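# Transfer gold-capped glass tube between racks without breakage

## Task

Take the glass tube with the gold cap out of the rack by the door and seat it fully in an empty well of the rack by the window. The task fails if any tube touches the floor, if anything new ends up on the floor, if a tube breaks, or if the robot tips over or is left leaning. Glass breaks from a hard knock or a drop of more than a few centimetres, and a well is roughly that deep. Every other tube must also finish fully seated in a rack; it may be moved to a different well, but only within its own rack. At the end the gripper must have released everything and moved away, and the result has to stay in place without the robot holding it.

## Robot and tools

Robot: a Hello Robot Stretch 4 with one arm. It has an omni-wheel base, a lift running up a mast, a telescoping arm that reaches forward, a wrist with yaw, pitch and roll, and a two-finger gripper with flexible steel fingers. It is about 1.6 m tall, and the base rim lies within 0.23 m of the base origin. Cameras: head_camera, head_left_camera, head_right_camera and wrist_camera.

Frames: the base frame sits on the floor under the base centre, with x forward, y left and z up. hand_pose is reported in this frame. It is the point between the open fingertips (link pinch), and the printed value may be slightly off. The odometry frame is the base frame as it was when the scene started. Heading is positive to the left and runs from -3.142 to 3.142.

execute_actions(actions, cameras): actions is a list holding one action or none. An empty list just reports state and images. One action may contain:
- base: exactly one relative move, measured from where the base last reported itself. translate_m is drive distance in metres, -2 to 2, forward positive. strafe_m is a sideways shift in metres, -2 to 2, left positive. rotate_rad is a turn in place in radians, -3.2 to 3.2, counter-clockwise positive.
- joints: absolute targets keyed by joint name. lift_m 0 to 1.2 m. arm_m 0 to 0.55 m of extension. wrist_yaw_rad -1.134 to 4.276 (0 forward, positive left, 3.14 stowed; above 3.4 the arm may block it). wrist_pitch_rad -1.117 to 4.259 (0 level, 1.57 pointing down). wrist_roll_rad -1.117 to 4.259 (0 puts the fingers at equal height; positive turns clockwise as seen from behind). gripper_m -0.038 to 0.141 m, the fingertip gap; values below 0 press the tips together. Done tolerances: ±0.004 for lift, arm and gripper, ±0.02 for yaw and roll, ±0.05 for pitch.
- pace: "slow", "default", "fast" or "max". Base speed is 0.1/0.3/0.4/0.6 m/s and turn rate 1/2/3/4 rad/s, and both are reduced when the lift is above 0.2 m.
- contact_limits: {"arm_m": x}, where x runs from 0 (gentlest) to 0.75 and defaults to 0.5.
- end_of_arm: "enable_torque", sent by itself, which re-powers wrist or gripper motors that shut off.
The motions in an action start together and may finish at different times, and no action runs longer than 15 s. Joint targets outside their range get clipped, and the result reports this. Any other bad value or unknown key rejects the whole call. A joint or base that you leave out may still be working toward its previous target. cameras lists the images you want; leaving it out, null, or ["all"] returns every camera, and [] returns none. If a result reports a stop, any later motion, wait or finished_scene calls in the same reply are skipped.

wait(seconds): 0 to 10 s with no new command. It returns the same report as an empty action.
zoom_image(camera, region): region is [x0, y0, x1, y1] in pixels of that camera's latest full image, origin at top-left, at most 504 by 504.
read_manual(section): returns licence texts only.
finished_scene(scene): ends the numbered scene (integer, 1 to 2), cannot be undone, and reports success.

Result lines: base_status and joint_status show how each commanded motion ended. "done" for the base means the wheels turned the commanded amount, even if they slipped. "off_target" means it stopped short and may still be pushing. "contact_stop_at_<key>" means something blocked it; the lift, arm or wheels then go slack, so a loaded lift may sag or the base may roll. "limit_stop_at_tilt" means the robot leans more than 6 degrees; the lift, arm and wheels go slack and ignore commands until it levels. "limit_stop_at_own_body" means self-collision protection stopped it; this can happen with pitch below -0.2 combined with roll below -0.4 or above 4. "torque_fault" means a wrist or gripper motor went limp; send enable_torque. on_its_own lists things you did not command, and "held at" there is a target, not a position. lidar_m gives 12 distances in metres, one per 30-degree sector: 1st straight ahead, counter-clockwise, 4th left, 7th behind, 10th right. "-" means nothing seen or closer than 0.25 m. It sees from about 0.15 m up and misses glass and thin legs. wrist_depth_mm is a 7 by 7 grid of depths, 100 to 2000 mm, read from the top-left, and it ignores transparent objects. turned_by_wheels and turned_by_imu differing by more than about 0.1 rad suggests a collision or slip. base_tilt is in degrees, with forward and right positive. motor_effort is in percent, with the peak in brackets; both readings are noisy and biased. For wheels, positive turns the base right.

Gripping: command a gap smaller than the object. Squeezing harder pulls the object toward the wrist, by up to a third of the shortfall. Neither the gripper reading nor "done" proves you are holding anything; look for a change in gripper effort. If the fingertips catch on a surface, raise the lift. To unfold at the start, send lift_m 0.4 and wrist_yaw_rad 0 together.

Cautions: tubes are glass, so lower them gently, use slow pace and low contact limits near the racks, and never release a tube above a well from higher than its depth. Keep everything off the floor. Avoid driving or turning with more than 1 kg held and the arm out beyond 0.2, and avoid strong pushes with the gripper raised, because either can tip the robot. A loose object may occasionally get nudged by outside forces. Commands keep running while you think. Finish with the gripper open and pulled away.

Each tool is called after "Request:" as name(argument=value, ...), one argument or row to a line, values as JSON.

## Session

Request:
execute_actions(
  actions=[],
)

Scene clock: 0.00 s.
base_odometry: x=+0.000 y=+0.000 heading=+0.000 (m, m, rad; odometry frame)
turned_by_wheels: +0.000 (rad since the last result)
turned_by_imu: +0.000 (rad since the last result)
base_tilt: forward=-0.6 right=+1.2 (deg)
lidar_m: 1.28 1.31 2.37 1.54 1.57 1.97 1.89 2.57 1.18 1.11 1.15 1.41
base_status: not commanded
joint_positions: lift_m=+0.282 arm_m=-0.003 wrist_yaw_rad=+3.080 wrist_pitch_rad=-0.012 wrist_roll_rad=-0.003 gripper_m=+0.057
joint_status: not commanded
motor_effort: lift_m=+20 arm_m=-1 wrist_yaw_rad=+1 wrist_pitch_rad=-7 wrist_roll_rad=+0 gripper_m=-2 wheel_0=+1 wheel_1=+1 wheel_2=+0 (%)
hand_pose: x=-0.1142 y=+0.1051 z=+0.4635 quat_wxyz=(+0.031, +0.006, -0.002, +0.999) (m; base frame)
wrist_depth_mm: 138 138 - - - - - / - 138 - - - - - / - 128 201 - - - 1756 / 110 137 250 - - - 1756 / 135 - - - - - 1808 / - - 221 1983 211 1863 1756 / 1336 1281 1138 1182 1098 1182 1255
pictures: head_camera, head_left_camera, head_right_camera, wrist_camera
Images, in order (width x height): head_camera 420x560, head_left_camera 420x672, head_right_camera 420x672, wrist_camera 616x392.

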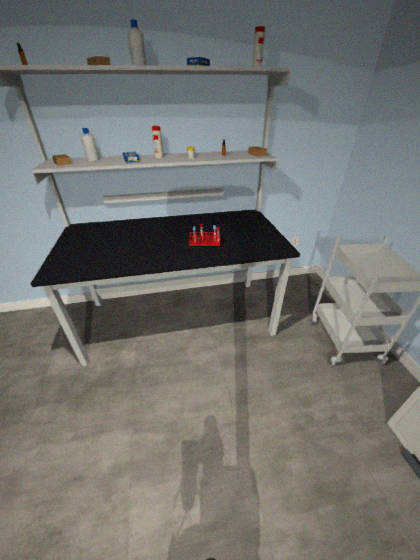

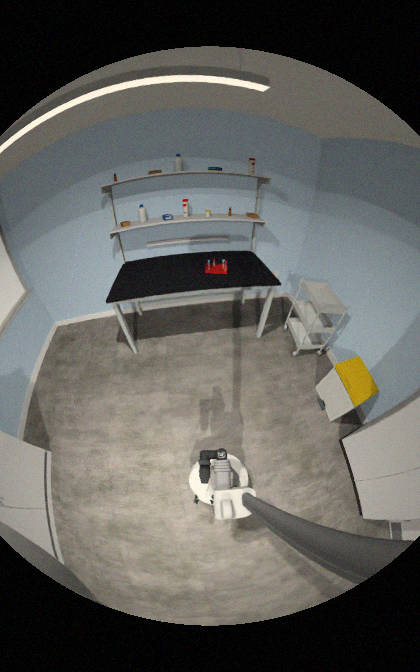

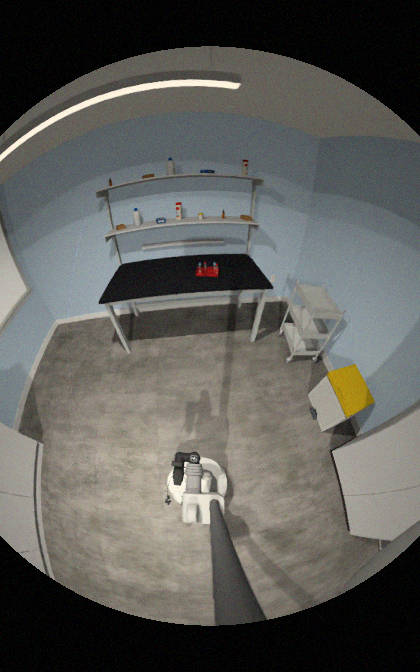

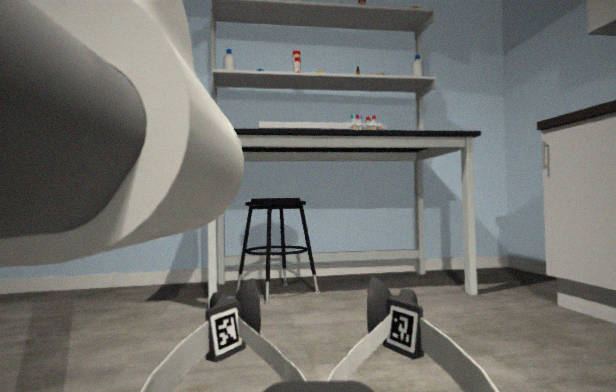

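Request:
execute_actions(
  actions=[
    {"base":{"rotate_rad":-2.9},"joints":{"lift_m":1.1,"wrist_yaw_rad":0,"gripper_m":0.1,"wrist_pitch_rad":0.6},"pace":"fast"},
  ],
  cameras=["head_camera"],
)

Scene clock: 6.73 s.
base_odometry: x=+0.000 y=+0.000 heading=-2.900 (m, m, rad; odometry frame)
turned_by_wheels: -2.900 (rad since the last result)
turned_by_imu: -2.885 (rad since the last result)
base_tilt: forward=-0.7 right=+1.2 (deg)
lidar_m: 1.85 1.45 1.13 1.11 1.21 1.35 1.32 1.39 2.20 1.52 1.64 1.88
base_status: done
joint_positions: lift_m=+1.100 arm_m=-0.003 wrist_yaw_rad=+0.000 wrist_pitch_rad=+0.602 wrist_roll_rad=-0.003 gripper_m=+0.100
joint_status: all done
motor_effort: lift_m=+24(26) arm_m=-1(1) wrist_yaw_rad=+0(10) wrist_pitch_rad=-4(4) wrist_roll_rad=+1(1) gripper_m=-2(3) wheel_0=-1(8) wheel_1=+0(12) wheel_2=-3(10) (%)
hand_pose: x=+0.4062 y=-0.0874 z=+1.1146 quat_wxyz=(+0.955, -0.001, +0.296, +0.001) (m; base frame)
wrist_depth_mm: - - - - 1756 1756 1576 / - - - - - - - / - - - - - - - / - - - - - - - / 1863 1921 1863 1921 1863 1863 1863 / 1618 1576 1537 1618 1537 1537 1576 / 1430 1397 1336 1336 1366 1336 1397
pictures: head_camera
Images, in order (width x height): head_camera 420x560.

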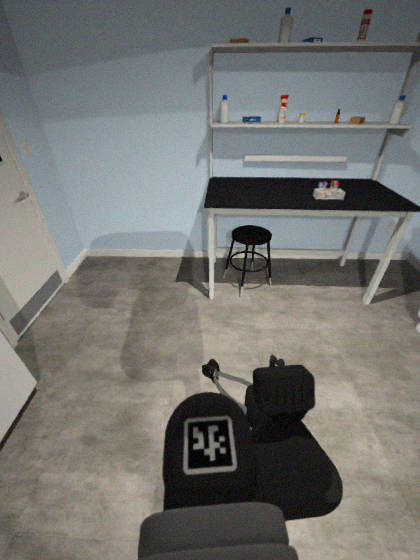

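Request:
execute_actions(
  actions=[
    {"base":{"strafe_m":-0.85},"pace":"fast"},
  ],
  cameras=[],
)

Request:
execute_actions(
  actions=[
    {"base":{"translate_m":1.15},"pace":"fast"},
  ],
  cameras=["head_camera","wrist_camera"],
)

Scene clock: 16.37 s.
base_odometry: x=-0.203 y=+0.825 heading=-2.900 (m, m, rad; odometry frame)
turned_by_wheels: +0.000 (rad since the last result)
turned_by_imu: -0.002 (rad since the last result)
base_tilt: forward=-0.7 right=+1.2 (deg)
lidar_m: 1.76 1.91 1.97 1.96 1.84 1.44 1.42 1.72 0.69 0.69 0.72 1.09
base_status: done
joint_positions: lift_m=+1.100 arm_m=-0.003 wrist_yaw_rad=+0.000 wrist_pitch_rad=+0.602 wrist_roll_rad=-0.003 gripper_m=+0.100
joint_status: not commanded
motor_effort: lift_m=+23(24) arm_m=-1(1) wrist_yaw_rad=+0(0) wrist_pitch_rad=-5(4) wrist_roll_rad=-1(0) gripper_m=-1(2) wheel_0=+3(10) wheel_1=+0(11) wheel_2=-1(3) (%)
hand_pose: x=+0.4062 y=-0.0874 z=+1.1147 quat_wxyz=(+0.955, -0.001, +0.296, +0.000) (m; base frame)
wrist_depth_mm: - - 1863 1661 1756 - - / - - - - - - - / - - - - - - 1160 / - - - - - - 1138 / 1983 1863 1863 1863 1863 1808 1138 / 1661 1576 1499 1618 1537 1576 1118 / 1430 1366 1366 1366 1308 1336 1118
pictures: none
No camera images: the call's "cameras" was empty. Leave "cameras" out to get every camera's image.

Scene clock: 21.33 s.
base_odometry: x=-1.319 y=+0.550 heading=-2.900 (m, m, rad; odometry frame)
turned_by_wheels: +0.001 (rad since the last result)
turned_by_imu: +0.004 (rad since the last result)
base_tilt: forward=-0.7 right=+1.2 (deg)
lidar_m: 0.62 0.69 1.02 1.89 1.98 2.61 3.26 1.03 0.80 0.79 0.79 0.63
base_status: done
joint_positions: lift_m=+1.100 arm_m=-0.003 wrist_yaw_rad=+0.000 wrist_pitch_rad=+0.602 wrist_roll_rad=-0.003 gripper_m=+0.100
joint_status: not commanded
motor_effort: lift_m=+23(23) arm_m=-1(1) wrist_yaw_rad=+0(0) wrist_pitch_rad=-4(4) wrist_roll_rad=+1(1) gripper_m=+0(2) wheel_0=+4(9) wheel_1=+4(11) wheel_2=+1(10) (%)
hand_pose: x=+0.4062 y=-0.0874 z=+1.1147 quat_wxyz=(+0.955, -0.001, +0.296, +0.000) (m; base frame)
wrist_depth_mm: 1182 1160 1118 1098 1060 1060 1042 / 1205 1182 1160 1160 1138 1118 1098 / 854 866 854 798 809 820 820 / 676 676 668 634 615 654 647 / 597 574 549 549 544 544 539 / 1618 917 609 1576 512 500 554 / 1430 1336 1160 1366 1366 1336 1366
pictures: head_camera, wrist_camera
Images, in order (width x height): head_camera 420x560, wrist_camera 616x392.

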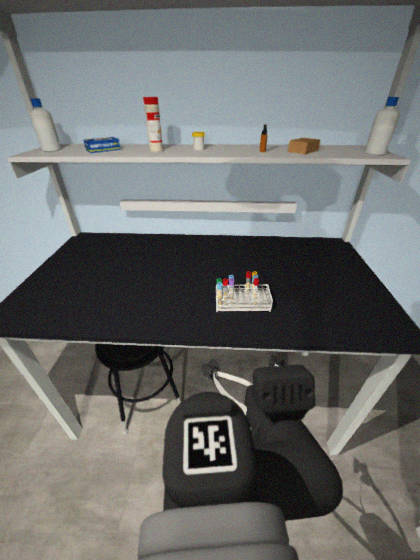

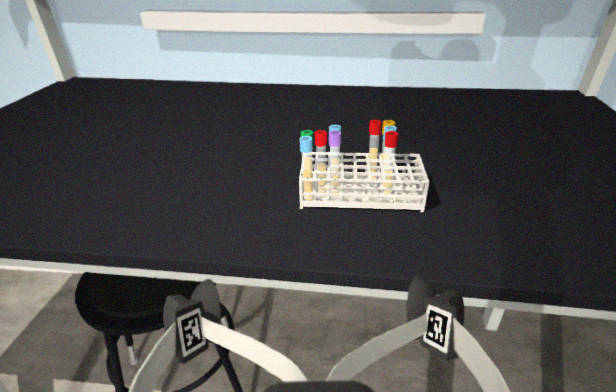

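Request:
execute_actions(
  actions=[
    {"base":{"translate_m":0.27},"joints":{"lift_m":1.18,"arm_m":0.3,"wrist_pitch_rad":1.57},"pace":"fast"},
  ],
  cameras=["wrist_camera"],
)

Scene clock: 26.87 s.
base_odometry: x=-1.581 y=+0.485 heading=-2.899 (m, m, rad; odometry frame)
turned_by_wheels: +0.000 (rad since the last result)
turned_by_imu: +0.001 (rad since the last result)
base_tilt: forward=-0.7 right=+1.2 (deg)
lidar_m: 0.35 0.39 0.61 1.92 1.99 2.92 3.52 1.07 0.83 0.81 0.45 0.36
base_status: done
joint_positions: lift_m=+1.180 arm_m=+0.299 wrist_yaw_rad=+0.000 wrist_pitch_rad=+1.570 wrist_roll_rad=-0.003 gripper_m=+0.100
joint_status: all done
motor_effort: lift_m=+23(25) arm_m=+6(6) wrist_yaw_rad=+0(2) wrist_pitch_rad=+1(4) wrist_roll_rad=-1(1) gripper_m=-1(3) wheel_0=+2(9) wheel_1=+2(8) wheel_2=+0(10) (%)
hand_pose: x=+0.4702 y=-0.0874 z=+1.0694 quat_wxyz=(+0.707, -0.001, +0.707, +0.001) (m; base frame)
wrist_depth_mm: 375 375 379 375 377 375 375 / 375 375 375 375 375 375 375 / 377 375 377 368 345 319 375 / 375 377 375 317 345 319 375 / 375 375 375 375 375 373 373 / 375 375 375 375 375 375 375 / 1281 375 375 373 375 373 373
pictures: wrist_camera
Images, in order (width x height): wrist_camera 616x392.

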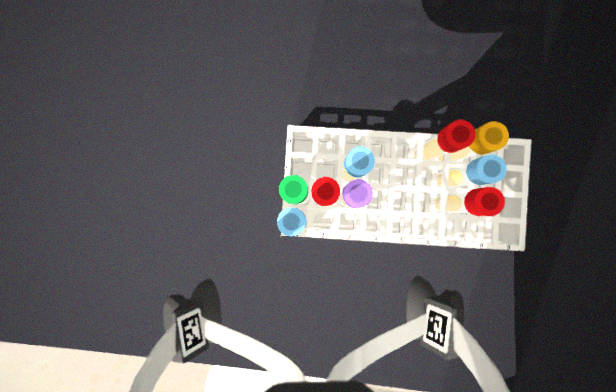

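Request:
execute_actions(
  actions=[
    {"base":{"strafe_m":-0.086},"joints":{"arm_m":0.406,"wrist_roll_rad":1.64,"gripper_m":0.035,"lift_m":1.17}},
  ],
  cameras=["wrist_camera"],
)

Scene clock: 45.23 s.
base_odometry: x=-1.602 y=+0.569 heading=-2.899 (m, m, rad; odometry frame)
turned_by_wheels: +0.000 (rad since the last result)
turned_by_imu: +0.000 (rad since the last result)
base_tilt: forward=-0.6 right=+1.2 (deg)
lidar_m: 0.33 0.39 0.60 2.02 2.06 2.93 3.51 0.97 0.73 0.71 0.45 0.35
base_status: done
joint_positions: lift_m=+1.170 arm_m=+0.405 wrist_yaw_rad=+0.000 wrist_pitch_rad=+1.570 wrist_roll_rad=+1.640 gripper_m=+0.035
joint_status: all done
motor_effort: lift_m=+15(22) arm_m=+6(7) wrist_yaw_rad=-1(0) wrist_pitch_rad=+2(1) wrist_roll_rad=+4(7) gripper_m=-3(6) wheel_0=+2(9) wheel_1=-2(9) wheel_2=-1(0) (%)
hand_pose: x=+0.5761 y=-0.0874 z=+1.0601 quat_wxyz=(+0.483, +0.517, +0.482, -0.517) (m; base frame)
wrist_depth_mm: 366 368 368 370 373 370 1308 / 366 368 366 370 368 370 1308 / 366 364 364 366 368 370 1308 / 362 366 366 359 338 370 1060 / 362 364 364 351 338 366 1060 / 362 362 362 334 220 366 1308 / 357 359 192 263 245 364 1281
pictures: wrist_camera
Images, in order (width x height): wrist_camera 616x392.

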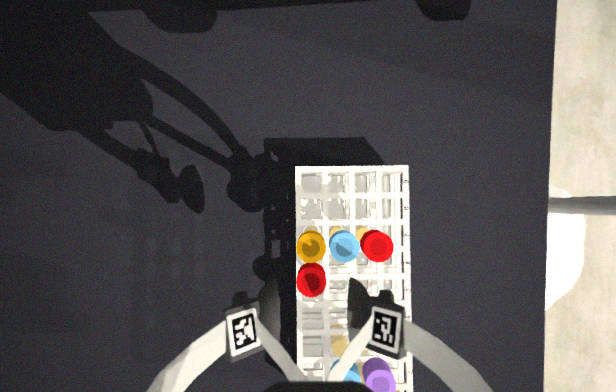

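Request:
execute_actions(
  actions=[
    {"base":{"strafe_m":-0.003},"joints":{"lift_m":1.128},"pace":"slow"},
  ],
  cameras=["wrist_camera"],
)

Scene clock: 51.17 s.
base_odometry: x=-1.603 y=+0.571 heading=-2.899 (m, m, rad; odometry frame)
turned_by_wheels: +0.000 (rad since the last result)
turned_by_imu: +0.000 (rad since the last result)
base_tilt: forward=-0.7 right=+1.3 (deg)
lidar_m: 0.34 0.37 0.59 2.01 2.07 2.91 3.51 0.96 0.74 0.71 0.45 0.35
base_status: done
joint_positions: lift_m=+1.128 arm_m=+0.405 wrist_yaw_rad=+0.000 wrist_pitch_rad=+1.570 wrist_roll_rad=+1.640 gripper_m=+0.035
joint_status: all done
motor_effort: lift_m=+14(13) arm_m=+6(6) wrist_yaw_rad=+0(0) wrist_pitch_rad=+0(0) wrist_roll_rad=+2(1) gripper_m=-4(3) wheel_0=+3(8) wheel_1=-4(7) wheel_2=+0(0) (%)
hand_pose: x=+0.5761 y=-0.0874 z=+1.0181 quat_wxyz=(+0.483, +0.517, +0.482, -0.517) (m; base frame)
wrist_depth_mm: 325 325 327 329 330 330 329 / 324 324 325 325 329 329 329 / 324 322 325 327 327 329 329 / 322 322 324 315 296 327 329 / 320 322 322 266 267 325 327 / 319 320 322 266 219 325 325 / 317 319 191 265 266 324 324
pictures: wrist_camera
Images, in order (width x height): wrist_camera 616x392.

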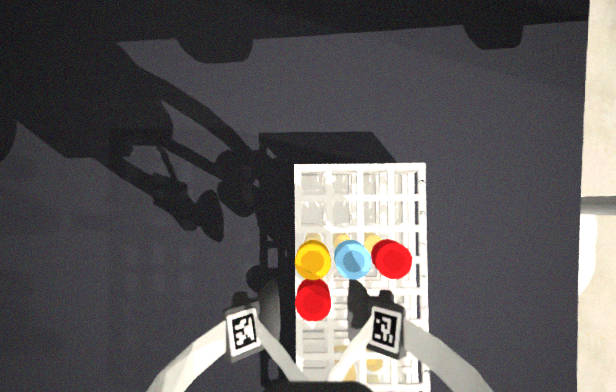

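Request:
execute_actions(
  actions=[
    {"joints":{"gripper_m":0.0}},
  ],
  cameras=[],
)

Request:
execute_actions(
  actions=[
    {"joints":{"lift_m":1.2},"pace":"slow"},
  ],
  cameras=["wrist_camera"],
)

Request:
execute_actions(
  actions=[
    {"base":{"strafe_m":0.026},"pace":"slow"},
  ],
  cameras=[],
)

Request:
execute_actions(
  actions=[
    {"joints":{"arm_m":0.3415},"pace":"slow"},
  ],
  cameras=["wrist_camera"],
)

Request:
zoom_image(
  camera="wrist_camera",
  region=[180, 150, 420, 350],
)

Scene clock: 60.30 s.
base_odometry: x=-1.603 y=+0.571 heading=-2.899 (m, m, rad; odometry frame)
turned_by_wheels: +0.000 (rad since the last result)
turned_by_imu: +0.000 (rad since the last result)
base_tilt: forward=-0.7 right=+1.3 (deg)
lidar_m: 0.34 0.39 0.59 2.02 2.10 2.93 3.53 0.95 0.74 0.72 0.42 0.35
base_status: not commanded
joint_positions: lift_m=+1.128 arm_m=+0.405 wrist_yaw_rad=+0.000 wrist_pitch_rad=+1.570 wrist_roll_rad=+1.640 gripper_m=+0.000
joint_status: all done
motor_effort: lift_m=+14(14) arm_m=+6(6) wrist_yaw_rad=+0(0) wrist_pitch_rad=+0(1) wrist_roll_rad=+1(3) gripper_m=-12(11) wheel_0=+3(3) wheel_1=-4(4) wheel_2=+0(0) (%)
hand_pose: x=+0.5761 y=-0.0874 z=+1.0181 quat_wxyz=(+0.483, +0.517, +0.482, -0.517) (m; base frame)
wrist_depth_mm: 324 327 327 327 330 330 330 / 324 324 325 327 329 329 330 / 322 324 325 325 327 327 329 / 320 320 324 315 296 327 329 / 320 322 322 267 268 325 327 / 319 320 320 201 267 325 325 / 319 319 182 265 265 324 325
pictures: none
No camera images: the call's "cameras" was empty. Leave "cameras" out to get every camera's image.

Scene clock: 61.80 s.
base_odometry: x=-1.603 y=+0.571 heading=-2.899 (m, m, rad; odometry frame)
turned_by_wheels: +0.000 (rad since the last result)
turned_by_imu: +0.000 (rad since the last result)
base_tilt: forward=-0.7 right=+1.2 (deg)
lidar_m: 0.34 0.38 0.58 2.01 2.07 2.92 3.52 0.94 0.75 0.72 0.44 0.35
base_status: not commanded
joint_positions: lift_m=+1.200 arm_m=+0.405 wrist_yaw_rad=+0.000 wrist_pitch_rad=+1.570 wrist_roll_rad=+1.640 gripper_m=+0.000
joint_status: all done
motor_effort: lift_m=+24(26) arm_m=+6(6) wrist_yaw_rad=-1(3) wrist_pitch_rad=+0(0) wrist_roll_rad=+1(1) gripper_m=-11(12) wheel_0=+3(3) wheel_1=-4(4) wheel_2=+0(0) (%)
hand_pose: x=+0.5761 y=-0.0874 z=+1.0893 quat_wxyz=(+0.483, +0.517, +0.482, -0.517) (m; base frame)
wrist_depth_mm: 397 399 399 399 399 402 1336 / 394 397 399 399 399 402 1336 / 394 397 397 397 397 402 1308 / 392 394 394 387 389 397 1308 / 392 392 394 366 389 397 1098 / 389 389 392 201 340 397 1336 / 387 389 182 274 274 394 1308
pictures: wrist_camera
Images, in order (width x height): wrist_camera 616x392.

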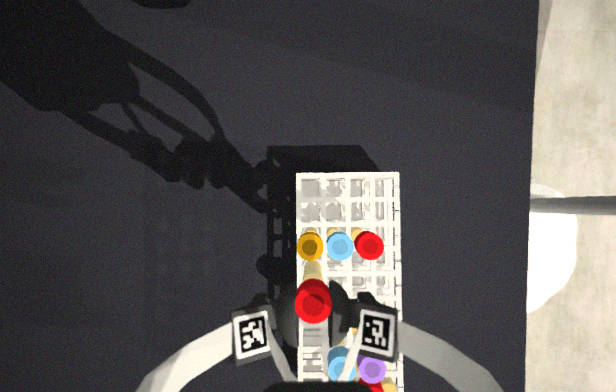

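Scene clock: 63.03 s.
base_odometry: x=-1.597 y=+0.546 heading=-2.899 (m, m, rad; odometry frame)
turned_by_wheels: +0.000 (rad since the last result)
turned_by_imu: +0.000 (rad since the last result)
base_tilt: forward=-0.6 right=+1.2 (deg)
lidar_m: 0.34 0.38 0.59 1.99 2.04 2.93 3.52 1.00 0.76 0.74 0.45 0.36
base_status: done
joint_positions: lift_m=+1.200 arm_m=+0.405 wrist_yaw_rad=+0.000 wrist_pitch_rad=+1.570 wrist_roll_rad=+1.640 gripper_m=+0.000
joint_status: not commanded
motor_effort: lift_m=+24(24) arm_m=+6(6) wrist_yaw_rad=+0(0) wrist_pitch_rad=+0(0) wrist_roll_rad=+3(0) gripper_m=-11(12) wheel_0=-3(8) wheel_1=+3(8) wheel_2=+0(1) (%)
hand_pose: x=+0.5761 y=-0.0874 z=+1.0893 quat_wxyz=(+0.483, +0.517, +0.482, -0.517) (m; base frame)
wrist_depth_mm: 394 397 397 402 399 399 1336 / 394 397 397 399 402 402 1308 / 394 394 397 397 399 399 1336 / 392 392 397 340 382 397 1308 / 389 392 392 362 387 399 1118 / 389 392 392 201 338 397 1308 / 387 387 182 336 273 397 1308
pictures: none
No camera images: the call's "cameras" was empty. Leave "cameras" out to get every camera's image.

Scene clock: 64.93 s.
base_odometry: x=-1.597 y=+0.546 heading=-2.899 (m, m, rad; odometry frame)
turned_by_wheels: +0.000 (rad since the last result)
turned_by_imu: +0.000 (rad since the last result)
base_tilt: forward=-0.7 right=+1.2 (deg)
lidar_m: 0.34 0.39 0.60 1.98 2.04 2.92 3.52 1.01 0.77 0.73 0.43 0.35
base_status: not commanded
joint_positions: lift_m=+1.200 arm_m=+0.343 wrist_yaw_rad=+0.000 wrist_pitch_rad=+1.570 wrist_roll_rad=+1.640 gripper_m=+0.000
joint_status: all done
motor_effort: lift_m=+24(24) arm_m=-6(6) wrist_yaw_rad=+0(0) wrist_pitch_rad=+0(1) wrist_roll_rad=+2(3) gripper_m=-11(12) wheel_0=-3(3) wheel_1=+3(3) wheel_2=+0(0) (%)
hand_pose: x=+0.5137 y=-0.0874 z=+1.0893 quat_wxyz=(+0.483, +0.517, +0.482, -0.517) (m; base frame)
wrist_depth_mm: 394 397 399 399 402 1336 1366 / 394 397 397 397 399 1336 1336 / 394 394 397 397 399 1308 1308 / 392 394 387 387 397 1098 1336 / 389 389 392 387 397 1098 1336 / 389 389 392 202 394 1098 1308 / 389 389 182 273 392 1308 1308
pictures: wrist_camera
Images, in order (width x height): wrist_camera 616x392.

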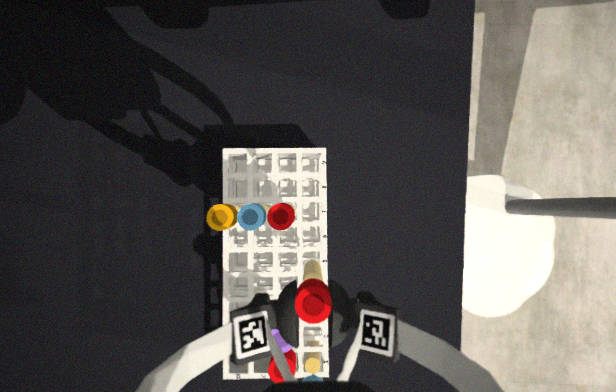

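Region (180, 150, 420, 350) of wrist_camera's 616x392 image, scaled by 2.100.

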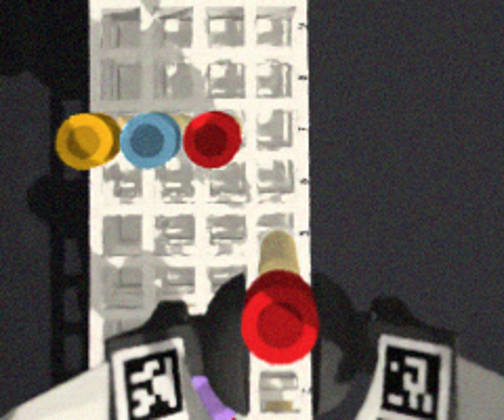

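Request:
execute_actions(
  actions=[
    {"joints":{"lift_m":1.168},"pace":"slow"},
  ],
  cameras=["wrist_camera"],
)

Request:
execute_actions(
  actions=[
    {"joints":{"lift_m":1.135},"pace":"slow"},
  ],
  cameras=["wrist_camera"],
)

Scene clock: 74.40 s.
base_odometry: x=-1.597 y=+0.546 heading=-2.899 (m, m, rad; odometry frame)
turned_by_wheels: +0.000 (rad since the last result)
turned_by_imu: +0.000 (rad since the last result)
base_tilt: forward=-0.6 right=+1.2 (deg)
lidar_m: 0.35 0.38 0.60 1.98 2.04 2.93 3.53 0.99 0.75 0.75 0.44 0.35
base_status: not commanded
joint_positions: lift_m=+1.168 arm_m=+0.343 wrist_yaw_rad=+0.000 wrist_pitch_rad=+1.570 wrist_roll_rad=+1.640 gripper_m=+0.000
joint_status: all done
motor_effort: lift_m=+15(25) arm_m=-6(6) wrist_yaw_rad=-1(0) wrist_pitch_rad=+0(1) wrist_roll_rad=+2(1) gripper_m=-10(11) wheel_0=-3(3) wheel_1=+3(3) wheel_2=+0(0) (%)
hand_pose: x=+0.5137 y=-0.0874 z=+1.0581 quat_wxyz=(+0.483, +0.517, +0.482, -0.517) (m; base frame)
wrist_depth_mm: 364 366 368 368 368 373 1308 / 364 366 366 366 368 368 1281 / 362 364 364 366 366 1308 1308 / 359 364 307 355 366 1060 1308 / 357 362 353 355 364 1060 1281 / 359 359 347 202 364 1060 1281 / 357 357 182 243 359 364 1281
pictures: wrist_camera
Images, in order (width x height): wrist_camera 616x392.

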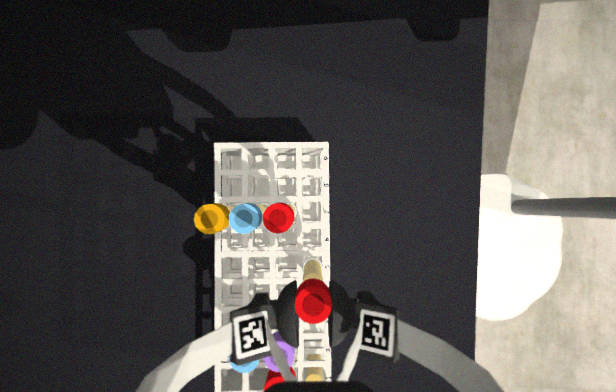

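Scene clock: 75.50 s.
base_odometry: x=-1.597 y=+0.546 heading=-2.899 (m, m, rad; odometry frame)
turned_by_wheels: +0.000 (rad since the last result)
turned_by_imu: +0.000 (rad since the last result)
base_tilt: forward=-0.7 right=+1.3 (deg)
lidar_m: 0.34 0.37 0.59 1.98 2.03 2.92 3.53 0.99 0.77 0.75 0.45 0.36
base_status: not commanded
joint_positions: lift_m=+1.135 arm_m=+0.343 wrist_yaw_rad=+0.000 wrist_pitch_rad=+1.570 wrist_roll_rad=+1.640 gripper_m=+0.000
joint_status: all done
motor_effort: lift_m=+14(14) arm_m=-6(6) wrist_yaw_rad=+1(1) wrist_pitch_rad=+1(2) wrist_roll_rad=+2(2) gripper_m=-10(10) wheel_0=-3(3) wheel_1=+3(3) wheel_2=+0(0) (%)
hand_pose: x=+0.5137 y=-0.0874 z=+1.0251 quat_wxyz=(+0.483, +0.517, +0.482, -0.517) (m; base frame)
wrist_depth_mm: 332 332 334 334 336 338 1281 / 332 329 332 336 336 336 1281 / 330 330 330 332 334 336 1281 / 327 330 272 324 332 334 1229 / 327 329 300 301 332 332 1255 / 325 327 298 201 330 332 1255 / 324 327 179 211 327 330 1229
pictures: wrist_camera
Images, in order (width x height): wrist_camera 616x392.

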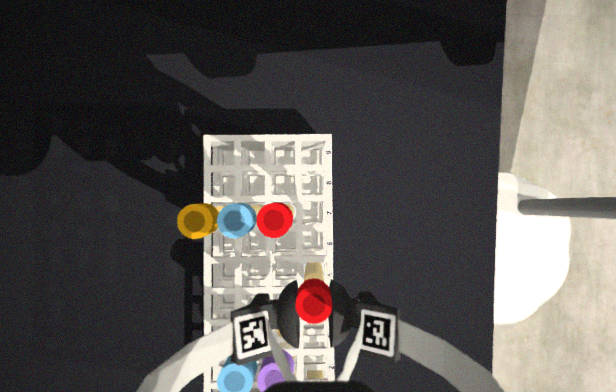

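Request:
execute_actions(
  actions=[
    {"joints":{"gripper_m":0.032}},
  ],
  cameras=[],
)

Request:
execute_actions(
  actions=[
    {"joints":{"lift_m":1.178}},
  ],
  cameras=[],
)

Request:
execute_actions(
  actions=[
    {"base":{"strafe_m":-0.058},"joints":{"arm_m":0.415,"wrist_roll_rad":0.07,"gripper_m":0.035}},
  ],
  cameras=["wrist_camera"],
)

Scene clock: 83.97 s.
base_odometry: x=-1.597 y=+0.546 heading=-2.899 (m, m, rad; odometry frame)
turned_by_wheels: +0.000 (rad since the last result)
turned_by_imu: +0.000 (rad since the last result)
base_tilt: forward=-0.7 right=+1.2 (deg)
lidar_m: 0.34 0.37 0.60 1.99 2.05 2.92 3.52 1.00 0.76 0.74 0.44 0.36
base_status: not commanded
joint_positions: lift_m=+1.135 arm_m=+0.343 wrist_yaw_rad=+0.000 wrist_pitch_rad=+1.570 wrist_roll_rad=+1.640 gripper_m=+0.032
joint_status: all done
motor_effort: lift_m=+14(14) arm_m=-6(6) wrist_yaw_rad=-1(1) wrist_pitch_rad=+0(0) wrist_roll_rad=+2(2) gripper_m=-5(13) wheel_0=-4(3) wheel_1=+3(3) wheel_2=+0(0) (%)
hand_pose: x=+0.5137 y=-0.0874 z=+1.0251 quat_wxyz=(+0.483, +0.517, +0.482, -0.517) (m; base frame)
wrist_depth_mm: 330 332 334 336 338 338 1281 / 330 332 332 334 336 336 1255 / 330 330 332 334 334 336 1255 / 329 329 274 322 332 334 1255 / 327 329 300 301 332 334 1255 / 325 327 298 212 219 330 1229 / 325 327 210 210 327 332 1255
pictures: none
No camera images: the call's "cameras" was empty. Leave "cameras" out to get every camera's image.

Scene clock: 85.00 s.
base_odometry: x=-1.597 y=+0.546 heading=-2.899 (m, m, rad; odometry frame)
turned_by_wheels: +0.000 (rad since the last result)
turned_by_imu: +0.000 (rad since the last result)
base_tilt: forward=-0.6 right=+1.2 (deg)
lidar_m: 0.34 0.38 0.60 1.99 2.04 2.92 3.52 0.98 0.77 0.75 0.46 0.36
base_status: not commanded
joint_positions: lift_m=+1.178 arm_m=+0.343 wrist_yaw_rad=+0.000 wrist_pitch_rad=+1.570 wrist_roll_rad=+1.640 gripper_m=+0.032
joint_status: all done
motor_effort: lift_m=+24(26) arm_m=-6(6) wrist_yaw_rad=+1(1) wrist_pitch_rad=-1(0) wrist_roll_rad=+3(3) gripper_m=-3(3) wheel_0=-3(3) wheel_1=+3(3) wheel_2=+0(0) (%)
hand_pose: x=+0.5137 y=-0.0874 z=+1.0674 quat_wxyz=(+0.483, +0.517, +0.482, -0.517) (m; base frame)
wrist_depth_mm: 375 377 377 377 379 1336 1336 / 373 375 377 375 379 1308 1308 / 370 373 375 375 375 1308 1308 / 370 373 317 364 375 1060 1308 / 368 370 357 364 373 1078 1308 / 368 370 342 314 219 1060 1308 / 366 366 252 252 370 1281 1308
pictures: none
No camera images: the call's "cameras" was empty. Leave "cameras" out to get every camera's image.

Scene clock: 86.50 s.
base_odometry: x=-1.611 y=+0.602 heading=-2.900 (m, m, rad; odometry frame)
turned_by_wheels: +0.000 (rad since the last result)
turned_by_imu: +0.000 (rad since the last result)
base_tilt: forward=-0.6 right=+1.3 (deg)
lidar_m: 0.34 0.38 0.57 2.04 2.09 2.92 3.54 0.92 0.70 0.69 0.44 0.34
base_status: done
joint_positions: lift_m=+1.178 arm_m=+0.414 wrist_yaw_rad=+0.000 wrist_pitch_rad=+1.570 wrist_roll_rad=+0.070 gripper_m=+0.035
joint_status: all done
motor_effort: lift_m=+24(24) arm_m=+6(8) wrist_yaw_rad=-1(0) wrist_pitch_rad=-1(0) wrist_roll_rad=-1(5) gripper_m=-3(4) wheel_0=+0(9) wheel_1=-2(8) wheel_2=+0(1) (%)
hand_pose: x=+0.5851 y=-0.0874 z=+1.0674 quat_wxyz=(+0.707, +0.025, +0.706, -0.025) (m; base frame)
wrist_depth_mm: 373 373 373 373 373 375 373 / 375 375 375 373 375 375 373 / 373 373 375 375 373 370 373 / 373 373 373 373 373 370 373 / 373 373 373 373 373 370 370 / 373 373 315 315 220 373 370 / 373 263 192 253 349 370 370
pictures: wrist_camera
Images, in order (width x height): wrist_camera 616x392.

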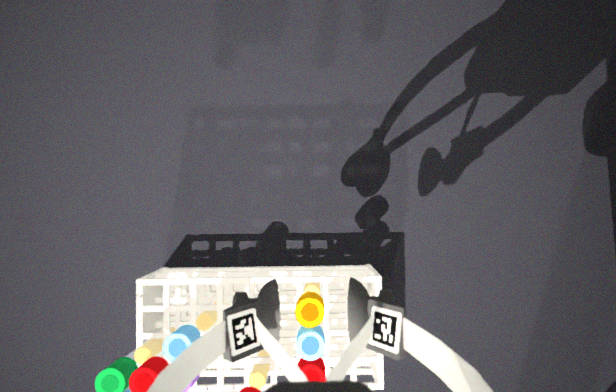

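Matches scene 1.

Request:
execute_actions(
  actions=[
    {"joints":{"lift_m":1.128},"pace":"slow"},
  ],
  cameras=["wrist_camera"],
)

Request:
execute_actions(
  actions=[
    {"joints":{"gripper_m":0.0}},
  ],
  cameras=[],
)

Request:
execute_actions(
  actions=[
    {"joints":{"lift_m":1.2},"pace":"slow"},
  ],
  cameras=["wrist_camera"],
)

Scene clock: 93.63 s.
base_odometry: x=-1.611 y=+0.602 heading=-2.900 (m, m, rad; odometry frame)
turned_by_wheels: +0.000 (rad since the last result)
turned_by_imu: +0.000 (rad since the last result)
base_tilt: forward=-0.7 right=+1.3 (deg)
lidar_m: 0.33 0.37 0.59 2.04 2.09 2.92 3.54 0.94 0.71 0.69 0.45 0.35
base_status: not commanded
joint_positions: lift_m=+1.128 arm_m=+0.414 wrist_yaw_rad=+0.000 wrist_pitch_rad=+1.570 wrist_roll_rad=+0.070 gripper_m=+0.035
joint_status: all done
motor_effort: lift_m=+14(24) arm_m=+6(6) wrist_yaw_rad=+0(1) wrist_pitch_rad=+0(1) wrist_roll_rad=-2(2) gripper_m=-4(5) wheel_0=+0(0) wheel_1=-2(2) wheel_2=+0(0) (%)
hand_pose: x=+0.5851 y=-0.0874 z=+1.0181 quat_wxyz=(+0.707, +0.025, +0.706, -0.025) (m; base frame)
wrist_depth_mm: 324 325 324 324 324 325 324 / 324 325 324 324 325 324 324 / 324 325 322 322 324 325 324 / 322 324 324 324 324 322 324 / 324 324 324 324 322 324 322 / 322 268 265 266 219 324 322 / 324 266 192 204 265 324 324
pictures: wrist_camera
Images, in order (width x height): wrist_camera 616x392.

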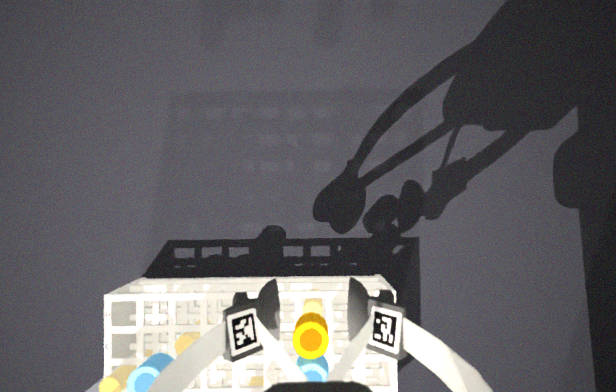

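Scene clock: 94.77 s.
base_odometry: x=-1.611 y=+0.602 heading=-2.900 (m, m, rad; odometry frame)
turned_by_wheels: +0.000 (rad since the last result)
turned_by_imu: +0.000 (rad since the last result)
base_tilt: forward=-0.6 right=+1.2 (deg)
lidar_m: 0.34 0.36 0.57 2.04 2.10 2.91 3.52 0.92 0.69 0.68 0.44 0.33
base_status: not commanded
joint_positions: lift_m=+1.128 arm_m=+0.414 wrist_yaw_rad=+0.000 wrist_pitch_rad=+1.570 wrist_roll_rad=+0.070 gripper_m=+0.000
joint_status: all done
motor_effort: lift_m=+15(15) arm_m=+6(6) wrist_yaw_rad=-1(0) wrist_pitch_rad=+1(1) wrist_roll_rad=+1(2) gripper_m=-11(11) wheel_0=+0(0) wheel_1=-2(2) wheel_2=+0(0) (%)
hand_pose: x=+0.5851 y=-0.0874 z=+1.0181 quat_wxyz=(+0.707, +0.025, +0.706, -0.025) (m; base frame)
wrist_depth_mm: 324 325 325 325 325 324 324 / 324 324 324 324 324 324 322 / 324 324 324 324 325 324 324 / 324 324 324 324 322 324 322 / 322 322 325 324 324 324 322 / 324 268 266 203 293 324 324 / 324 265 179 198 265 322 322
pictures: none
No camera images: the call's "cameras" was empty. Leave "cameras" out to get every camera's image.

Scene clock: 96.27 s.
base_odometry: x=-1.611 y=+0.602 heading=-2.900 (m, m, rad; odometry frame)
turned_by_wheels: +0.000 (rad since the last result)
turned_by_imu: +0.000 (rad since the last result)
base_tilt: forward=-0.8 right=+1.2 (deg)
lidar_m: 0.34 0.37 0.59 2.05 2.11 2.94 3.52 0.93 0.72 0.69 0.44 0.34
base_status: not commanded
joint_positions: lift_m=+1.200 arm_m=+0.414 wrist_yaw_rad=+0.000 wrist_pitch_rad=+1.570 wrist_roll_rad=+0.070 gripper_m=+0.000
joint_status: all done
motor_effort: lift_m=+24(23) arm_m=+6(6) wrist_yaw_rad=+0(0) wrist_pitch_rad=+1(1) wrist_roll_rad=-1(0) gripper_m=-11(10) wheel_0=+0(0) wheel_1=-1(2) wheel_2=+0(0) (%)
hand_pose: x=+0.5851 y=-0.0874 z=+1.0893 quat_wxyz=(+0.707, +0.025, +0.706, -0.025) (m; base frame)
wrist_depth_mm: 397 397 394 394 397 394 397 / 397 394 394 394 397 392 394 / 397 394 394 394 394 394 397 / 394 394 394 394 394 394 394 / 394 397 392 394 394 394 394 / 394 394 342 202 394 392 394 / 392 294 179 198 336 394 394
pictures: wrist_camera
Images, in order (width x height): wrist_camera 616x392.

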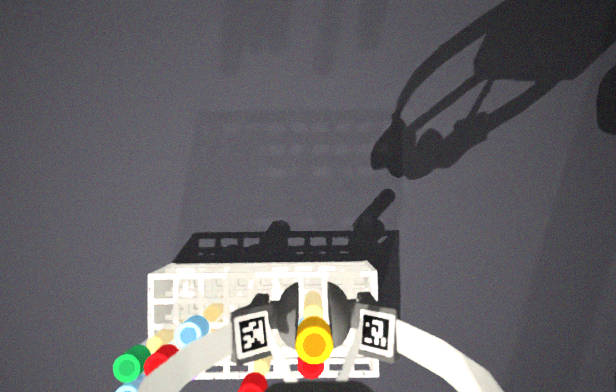

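Request:
execute_actions(
  actions=[
    {"base":{"strafe_m":-0.08},"pace":"slow"},
  ],
  cameras=["wrist_camera"],
)

Request:
execute_actions(
  actions=[
    {"base":{"translate_m":-0.3},"joints":{"arm_m":0.05}},
  ],
  cameras=["head_camera"],
)

Request:
execute_actions(
  actions=[
    {"base":{"rotate_rad":2.49}},
  ],
  cameras=["head_camera"],
)

Request:
execute_actions(
  actions=[
    {"base":{"translate_m":2.0}},
  ],
  cameras=[],
)

Request:
execute_actions(
  actions=[
    {"base":{"rotate_rad":0.67}},
  ],
  cameras=["head_camera"],
)

Scene clock: 107.63 s.
base_odometry: x=-1.630 y=+0.680 heading=-2.900 (m, m, rad; odometry frame)
turned_by_wheels: +0.000 (rad since the last result)
turned_by_imu: +0.001 (rad since the last result)
base_tilt: forward=-0.6 right=+1.3 (deg)
lidar_m: 0.32 0.36 0.57 2.14 2.17 2.94 3.55 0.82 0.63 0.61 0.43 0.32
base_status: done
joint_positions: lift_m=+1.200 arm_m=+0.414 wrist_yaw_rad=+0.000 wrist_pitch_rad=+1.570 wrist_roll_rad=+0.070 gripper_m=+0.000
joint_status: not commanded
motor_effort: lift_m=+24(24) arm_m=+6(6) wrist_yaw_rad=+0(0) wrist_pitch_rad=+1(1) wrist_roll_rad=+0(1) gripper_m=-12(10) wheel_0=+4(8) wheel_1=-3(6) wheel_2=-1(1) (%)
hand_pose: x=+0.5851 y=-0.0874 z=+1.0893 quat_wxyz=(+0.707, +0.025, +0.706, -0.025) (m; base frame)
wrist_depth_mm: 394 397 394 394 394 394 399 / 394 394 392 394 394 397 397 / 394 394 397 394 394 394 394 / 394 397 399 394 394 394 397 / 397 394 397 394 397 394 392 / 397 338 336 203 394 394 394 / 276 336 179 198 392 394 392
pictures: wrist_camera
Images, in order (width x height): wrist_camera 616x392.

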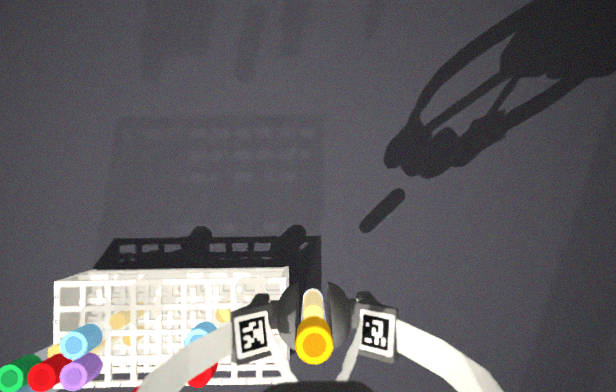

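Scene clock: 110.10 s.
base_odometry: x=-1.338 y=+0.752 heading=-2.900 (m, m, rad; odometry frame)
turned_by_wheels: -0.001 (rad since the last result)
turned_by_imu: -0.001 (rad since the last result)
base_tilt: forward=-0.7 right=+1.2 (deg)
lidar_m: 0.63 0.70 1.03 2.10 2.23 2.63 3.21 0.80 0.59 0.58 0.64 0.64
base_status: done
joint_positions: lift_m=+1.200 arm_m=+0.051 wrist_yaw_rad=+0.000 wrist_pitch_rad=+1.570 wrist_roll_rad=+0.070 gripper_m=+0.000
joint_status: all done
motor_effort: lift_m=+24(24) arm_m=-6(7) wrist_yaw_rad=+0(1) wrist_pitch_rad=-2(0) wrist_roll_rad=+1(2) gripper_m=-10(13) wheel_0=-3(8) wheel_1=-3(6) wheel_2=-2(9) (%)
hand_pose: x=+0.2221 y=-0.0874 z=+1.0894 quat_wxyz=(+0.707, +0.025, +0.706, -0.025) (m; base frame)
wrist_depth_mm: 1308 1308 1308 1308 1336 1336 1308 / 1308 1308 1336 1308 1336 1308 1308 / 1308 1281 1308 1308 1308 1281 1308 / 1308 1308 1308 1308 1308 1281 842 / 1308 1308 1308 1098 1308 1308 842 / 1308 1281 1098 202 1308 1308 842 / 1336 1308 179 198 1281 1025 842
pictures: head_camera
Images, in order (width x height): head_camera 420x560.

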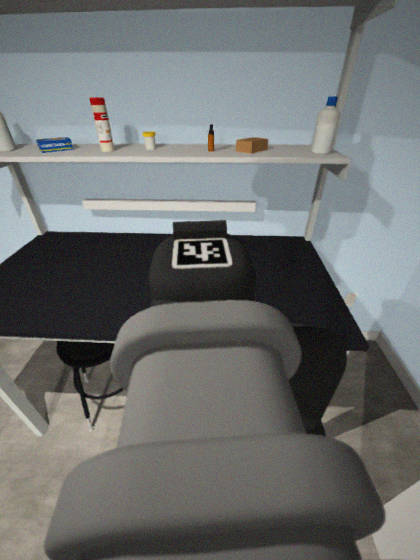

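Scene clock: 113.87 s.
base_odometry: x=-1.338 y=+0.752 heading=-0.411 (m, m, rad; odometry frame)
turned_by_wheels: +2.489 (rad since the last result)
turned_by_imu: +2.477 (rad since the last result)
base_tilt: forward=-0.6 right=+1.4 (deg)
lidar_m: 2.63 2.55 0.88 0.63 0.58 0.63 0.67 0.62 0.65 0.89 2.07 2.11
base_status: done
joint_positions: lift_m=+1.200 arm_m=+0.051 wrist_yaw_rad=+0.000 wrist_pitch_rad=+1.570 wrist_roll_rad=+0.070 gripper_m=+0.000
joint_status: not commanded
motor_effort: lift_m=+24(24) arm_m=-6(6) wrist_yaw_rad=+0(2) wrist_pitch_rad=+0(0) wrist_roll_rad=+1(1) gripper_m=-12(11) wheel_0=-3(8) wheel_1=-4(7) wheel_2=-3(6) (%)
hand_pose: x=+0.2221 y=-0.0874 z=+1.0894 quat_wxyz=(+0.707, +0.025, +0.706, -0.025) (m; base frame)
wrist_depth_mm: 1281 1308 1336 1308 1308 1336 1336 / 1308 1308 1308 1308 1308 1308 1308 / 1308 1308 1308 1308 1308 1308 1308 / 1308 1308 1308 1308 1308 1308 1308 / 1308 1308 1308 1098 1308 1336 1308 / 1255 1308 1098 203 1281 1308 1308 / 1098 1336 179 198 1308 1308 1308
pictures: head_camera
Images, in order (width x height): head_camera 420x560.

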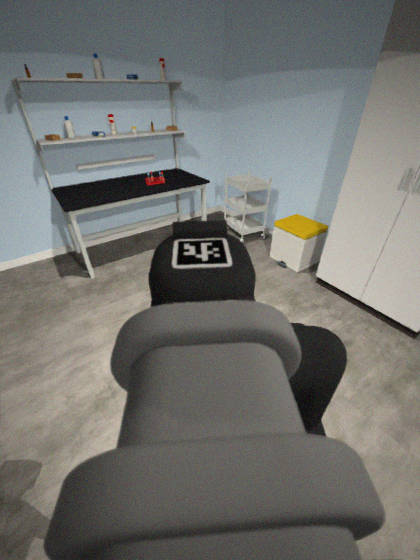

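Scene clock: 122.03 s.
base_odometry: x=+0.495 y=-0.046 heading=-0.410 (m, m, rad; odometry frame)
turned_by_wheels: +0.000 (rad since the last result)
turned_by_imu: +0.005 (rad since the last result)
base_tilt: forward=-0.7 right=+1.3 (deg)
lidar_m: 0.87 0.79 0.84 1.17 1.69 1.71 2.36 2.38 1.44 1.10 1.03 1.08
base_status: done
joint_positions: lift_m=+1.200 arm_m=+0.051 wrist_yaw_rad=+0.000 wrist_pitch_rad=+1.570 wrist_roll_rad=+0.070 gripper_m=+0.000
joint_status: not commanded
motor_effort: lift_m=+23(24) arm_m=-6(6) wrist_yaw_rad=-1(0) wrist_pitch_rad=-1(1) wrist_roll_rad=-3(1) gripper_m=-11(10) wheel_0=+3(9) wheel_1=+3(6) wheel_2=+1(9) (%)
hand_pose: x=+0.2221 y=-0.0874 z=+1.0894 quat_wxyz=(+0.707, +0.025, +0.706, -0.025) (m; base frame)
wrist_depth_mm: 1281 1308 1308 1308 1281 1308 1308 / 1308 1308 1308 1308 1308 1308 1182 / 1308 1308 1336 1308 1308 1308 1281 / 1308 1308 1336 1308 1308 1308 1308 / 1308 1336 1308 1098 1281 1308 1308 / 1308 1281 1098 203 1308 1308 1281 / 1308 1308 179 198 1281 1281 1308
pictures: none
No camera images: the call's "cameras" was empty. Leave "cameras" out to get every camera's image.

Scene clock: 123.97 s.
base_odometry: x=+0.495 y=-0.046 heading=+0.259 (m, m, rad; odometry frame)
turned_by_wheels: +0.669 (rad since the last result)
turned_by_imu: +0.666 (rad since the last result)
base_tilt: forward=-0.7 right=+1.2 (deg)
lidar_m: 0.80 0.89 2.33 1.68 1.80 2.47 2.50 1.29 1.05 1.03 1.03 0.80
base_status: done
joint_positions: lift_m=+1.200 arm_m=+0.051 wrist_yaw_rad=+0.000 wrist_pitch_rad=+1.570 wrist_roll_rad=+0.070 gripper_m=+0.000
joint_status: not commanded
motor_effort: lift_m=+23(23) arm_m=-5(6) wrist_yaw_rad=+0(1) wrist_pitch_rad=-1(1) wrist_roll_rad=+1(2) gripper_m=-12(11) wheel_0=-3(7) wheel_1=-3(8) wheel_2=-1(7) (%)
hand_pose: x=+0.2221 y=-0.0874 z=+1.0894 quat_wxyz=(+0.707, +0.025, +0.706, -0.025) (m; base frame)
wrist_depth_mm: 1308 1308 1308 1308 1308 1336 1308 / 1308 1308 1308 1336 1308 1308 1308 / 1308 1308 1308 1308 1308 1308 1308 / 1308 1308 1308 1308 1308 1308 1281 / 1308 1308 1308 1098 1308 1308 1308 / 1308 1308 1098 203 1308 1281 1281 / 1308 1308 179 198 1308 1281 1308
pictures: head_camera
Images, in order (width x height): head_camera 420x560.

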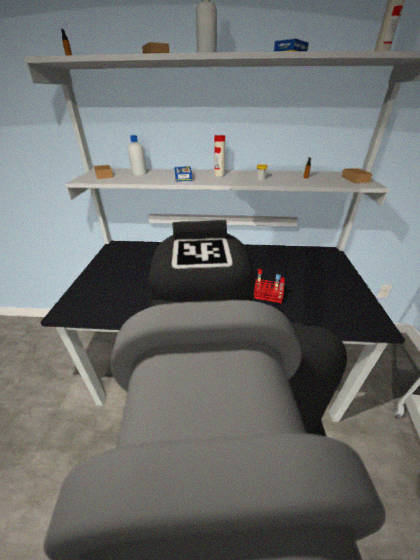

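Request:
execute_actions(
  actions=[
    {"base":{"translate_m":0.45},"joints":{"arm_m":0.27,"wrist_roll_rad":0}},
  ],
  cameras=["wrist_camera"],
)

Scene clock: 131.80 s.
base_odometry: x=+0.930 y=+0.069 heading=+0.259 (m, m, rad; odometry frame)
turned_by_wheels: +0.000 (rad since the last result)
turned_by_imu: +0.002 (rad since the last result)
base_tilt: forward=-0.6 right=+1.3 (deg)
lidar_m: 0.36 0.40 0.62 1.93 1.76 2.66 3.31 1.46 1.15 1.02 0.46 0.35
base_status: done
joint_positions: lift_m=+1.200 arm_m=+0.269 wrist_yaw_rad=+0.000 wrist_pitch_rad=+1.570 wrist_roll_rad=+0.000 gripper_m=+0.000
joint_status: all done
motor_effort: lift_m=+23(23) arm_m=+6(8) wrist_yaw_rad=-1(1) wrist_pitch_rad=+0(0) wrist_roll_rad=-1(3) gripper_m=-10(11) wheel_0=+3(7) wheel_1=+2(4) wheel_2=+0(9) (%)
hand_pose: x=+0.4401 y=-0.0874 z=+1.0894 quat_wxyz=(+0.707, +0.000, +0.707, +0.000) (m; base frame)
wrist_depth_mm: 549 544 549 549 549 549 549 / 549 549 549 549 549 530 544 / 549 544 544 544 549 517 496 / 549 549 549 544 544 544 544 / 549 544 549 544 549 544 544 / 1308 1308 1308 202 544 544 544 / 1308 1308 179 198 1308 1281 1308
pictures: wrist_camera
Images, in order (width x height): wrist_camera 616x392.

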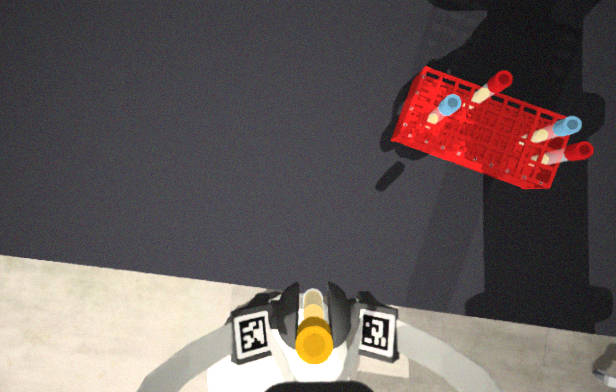

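Request:
execute_actions(
  actions=[
    {"base":{"strafe_m":-0.19},"joints":{"arm_m":0.38,"wrist_roll_rad":0.33,"lift_m":1.13}},
  ],
  cameras=["wrist_camera"],
)

Request:
zoom_image(
  camera="wrist_camera",
  region=[160, 120, 480, 360],
)

Scene clock: 146.17 s.
base_odometry: x=+0.979 y=-0.115 heading=+0.259 (m, m, rad; odometry frame)
turned_by_wheels: +0.000 (rad since the last result)
turned_by_imu: +0.000 (rad since the last result)
base_tilt: forward=-0.7 right=+1.3 (deg)
lidar_m: 0.32 0.39 0.58 1.99 1.94 2.95 3.23 1.17 1.00 0.82 0.44 0.34
base_status: done
joint_positions: lift_m=+1.130 arm_m=+0.379 wrist_yaw_rad=+0.000 wrist_pitch_rad=+1.570 wrist_roll_rad=+0.330 gripper_m=+0.000
joint_status: all done
motor_effort: lift_m=+15(20) arm_m=+6(6) wrist_yaw_rad=+0(1) wrist_pitch_rad=+2(1) wrist_roll_rad=+2(1) gripper_m=-10(12) wheel_0=+2(10) wheel_1=-2(15) wheel_2=+0(0) (%)
hand_pose: x=+0.5501 y=-0.0874 z=+1.0201 quat_wxyz=(+0.698, +0.116, +0.697, -0.116) (m; base frame)
wrist_depth_mm: 480 477 477 480 480 480 480 / 477 477 477 477 477 480 480 / 477 477 477 480 477 477 477 / 477 480 477 449 445 480 480 / 477 477 477 469 477 477 477 / 473 477 477 203 477 477 477 / 477 473 179 198 477 477 477
pictures: wrist_camera
Images, in order (width x height): wrist_camera 616x392.

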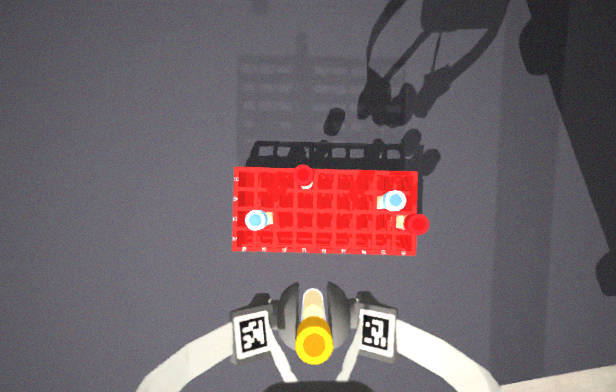

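Region (160, 120, 480, 360) of wrist_camera's 616x392 image, scaled by 1.575; it fills the top 378 rows of this view, and the rest is white.

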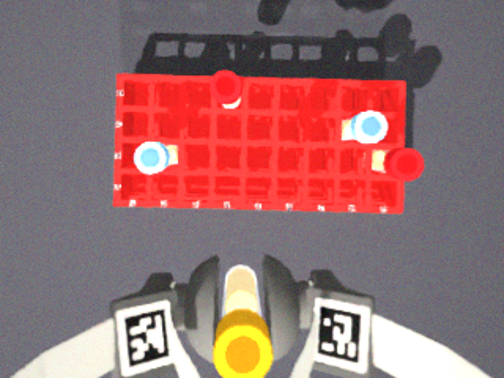

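Request:
execute_actions(
  actions=[
    {"base":{"strafe_m":-0.022},"joints":{"arm_m":0.408,"wrist_roll_rad":0.35,"lift_m":1.05}},
  ],
  cameras=["wrist_camera"],
)

Request:
zoom_image(
  camera="wrist_camera",
  region=[180, 170, 460, 392],
)

Scene clock: 152.67 s.
base_odometry: x=+0.985 y=-0.136 heading=+0.259 (m, m, rad; odometry frame)
turned_by_wheels: +0.000 (rad since the last result)
turned_by_imu: +0.000 (rad since the last result)
base_tilt: forward=-0.6 right=+1.3 (deg)
lidar_m: 0.33 0.35 0.56 1.99 1.98 2.97 3.23 1.12 0.97 0.79 0.44 0.34
base_status: done
joint_positions: lift_m=+1.050 arm_m=+0.407 wrist_yaw_rad=+0.000 wrist_pitch_rad=+1.570 wrist_roll_rad=+0.350 gripper_m=+0.000
joint_status: all done
motor_effort: lift_m=+15(16) arm_m=+6(6) wrist_yaw_rad=+0(1) wrist_pitch_rad=+0(1) wrist_roll_rad=+1(2) gripper_m=-10(12) wheel_0=+0(10) wheel_1=-1(8) wheel_2=+0(1) (%)
hand_pose: x=+0.5781 y=-0.0874 z=+0.9401 quat_wxyz=(+0.697, +0.123, +0.696, -0.123) (m; base frame)
wrist_depth_mm: 397 397 399 397 399 399 399 / 397 397 399 397 397 399 399 / 397 397 397 399 397 399 397 / 399 397 399 397 397 399 397 / 397 397 340 340 340 397 399 / 397 397 399 202 347 397 397 / 397 394 179 198 397 399 397
pictures: wrist_camera
Images, in order (width x height): wrist_camera 616x392.

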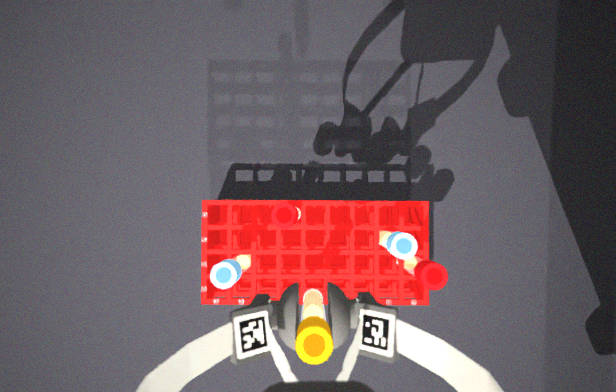

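Region (180, 170, 460, 392) of wrist_camera's 616x392 image, scaled by 1.800; it fills the top 400 rows of this view, and the rest is white.

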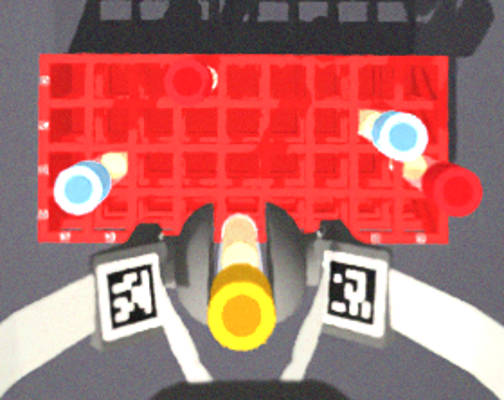

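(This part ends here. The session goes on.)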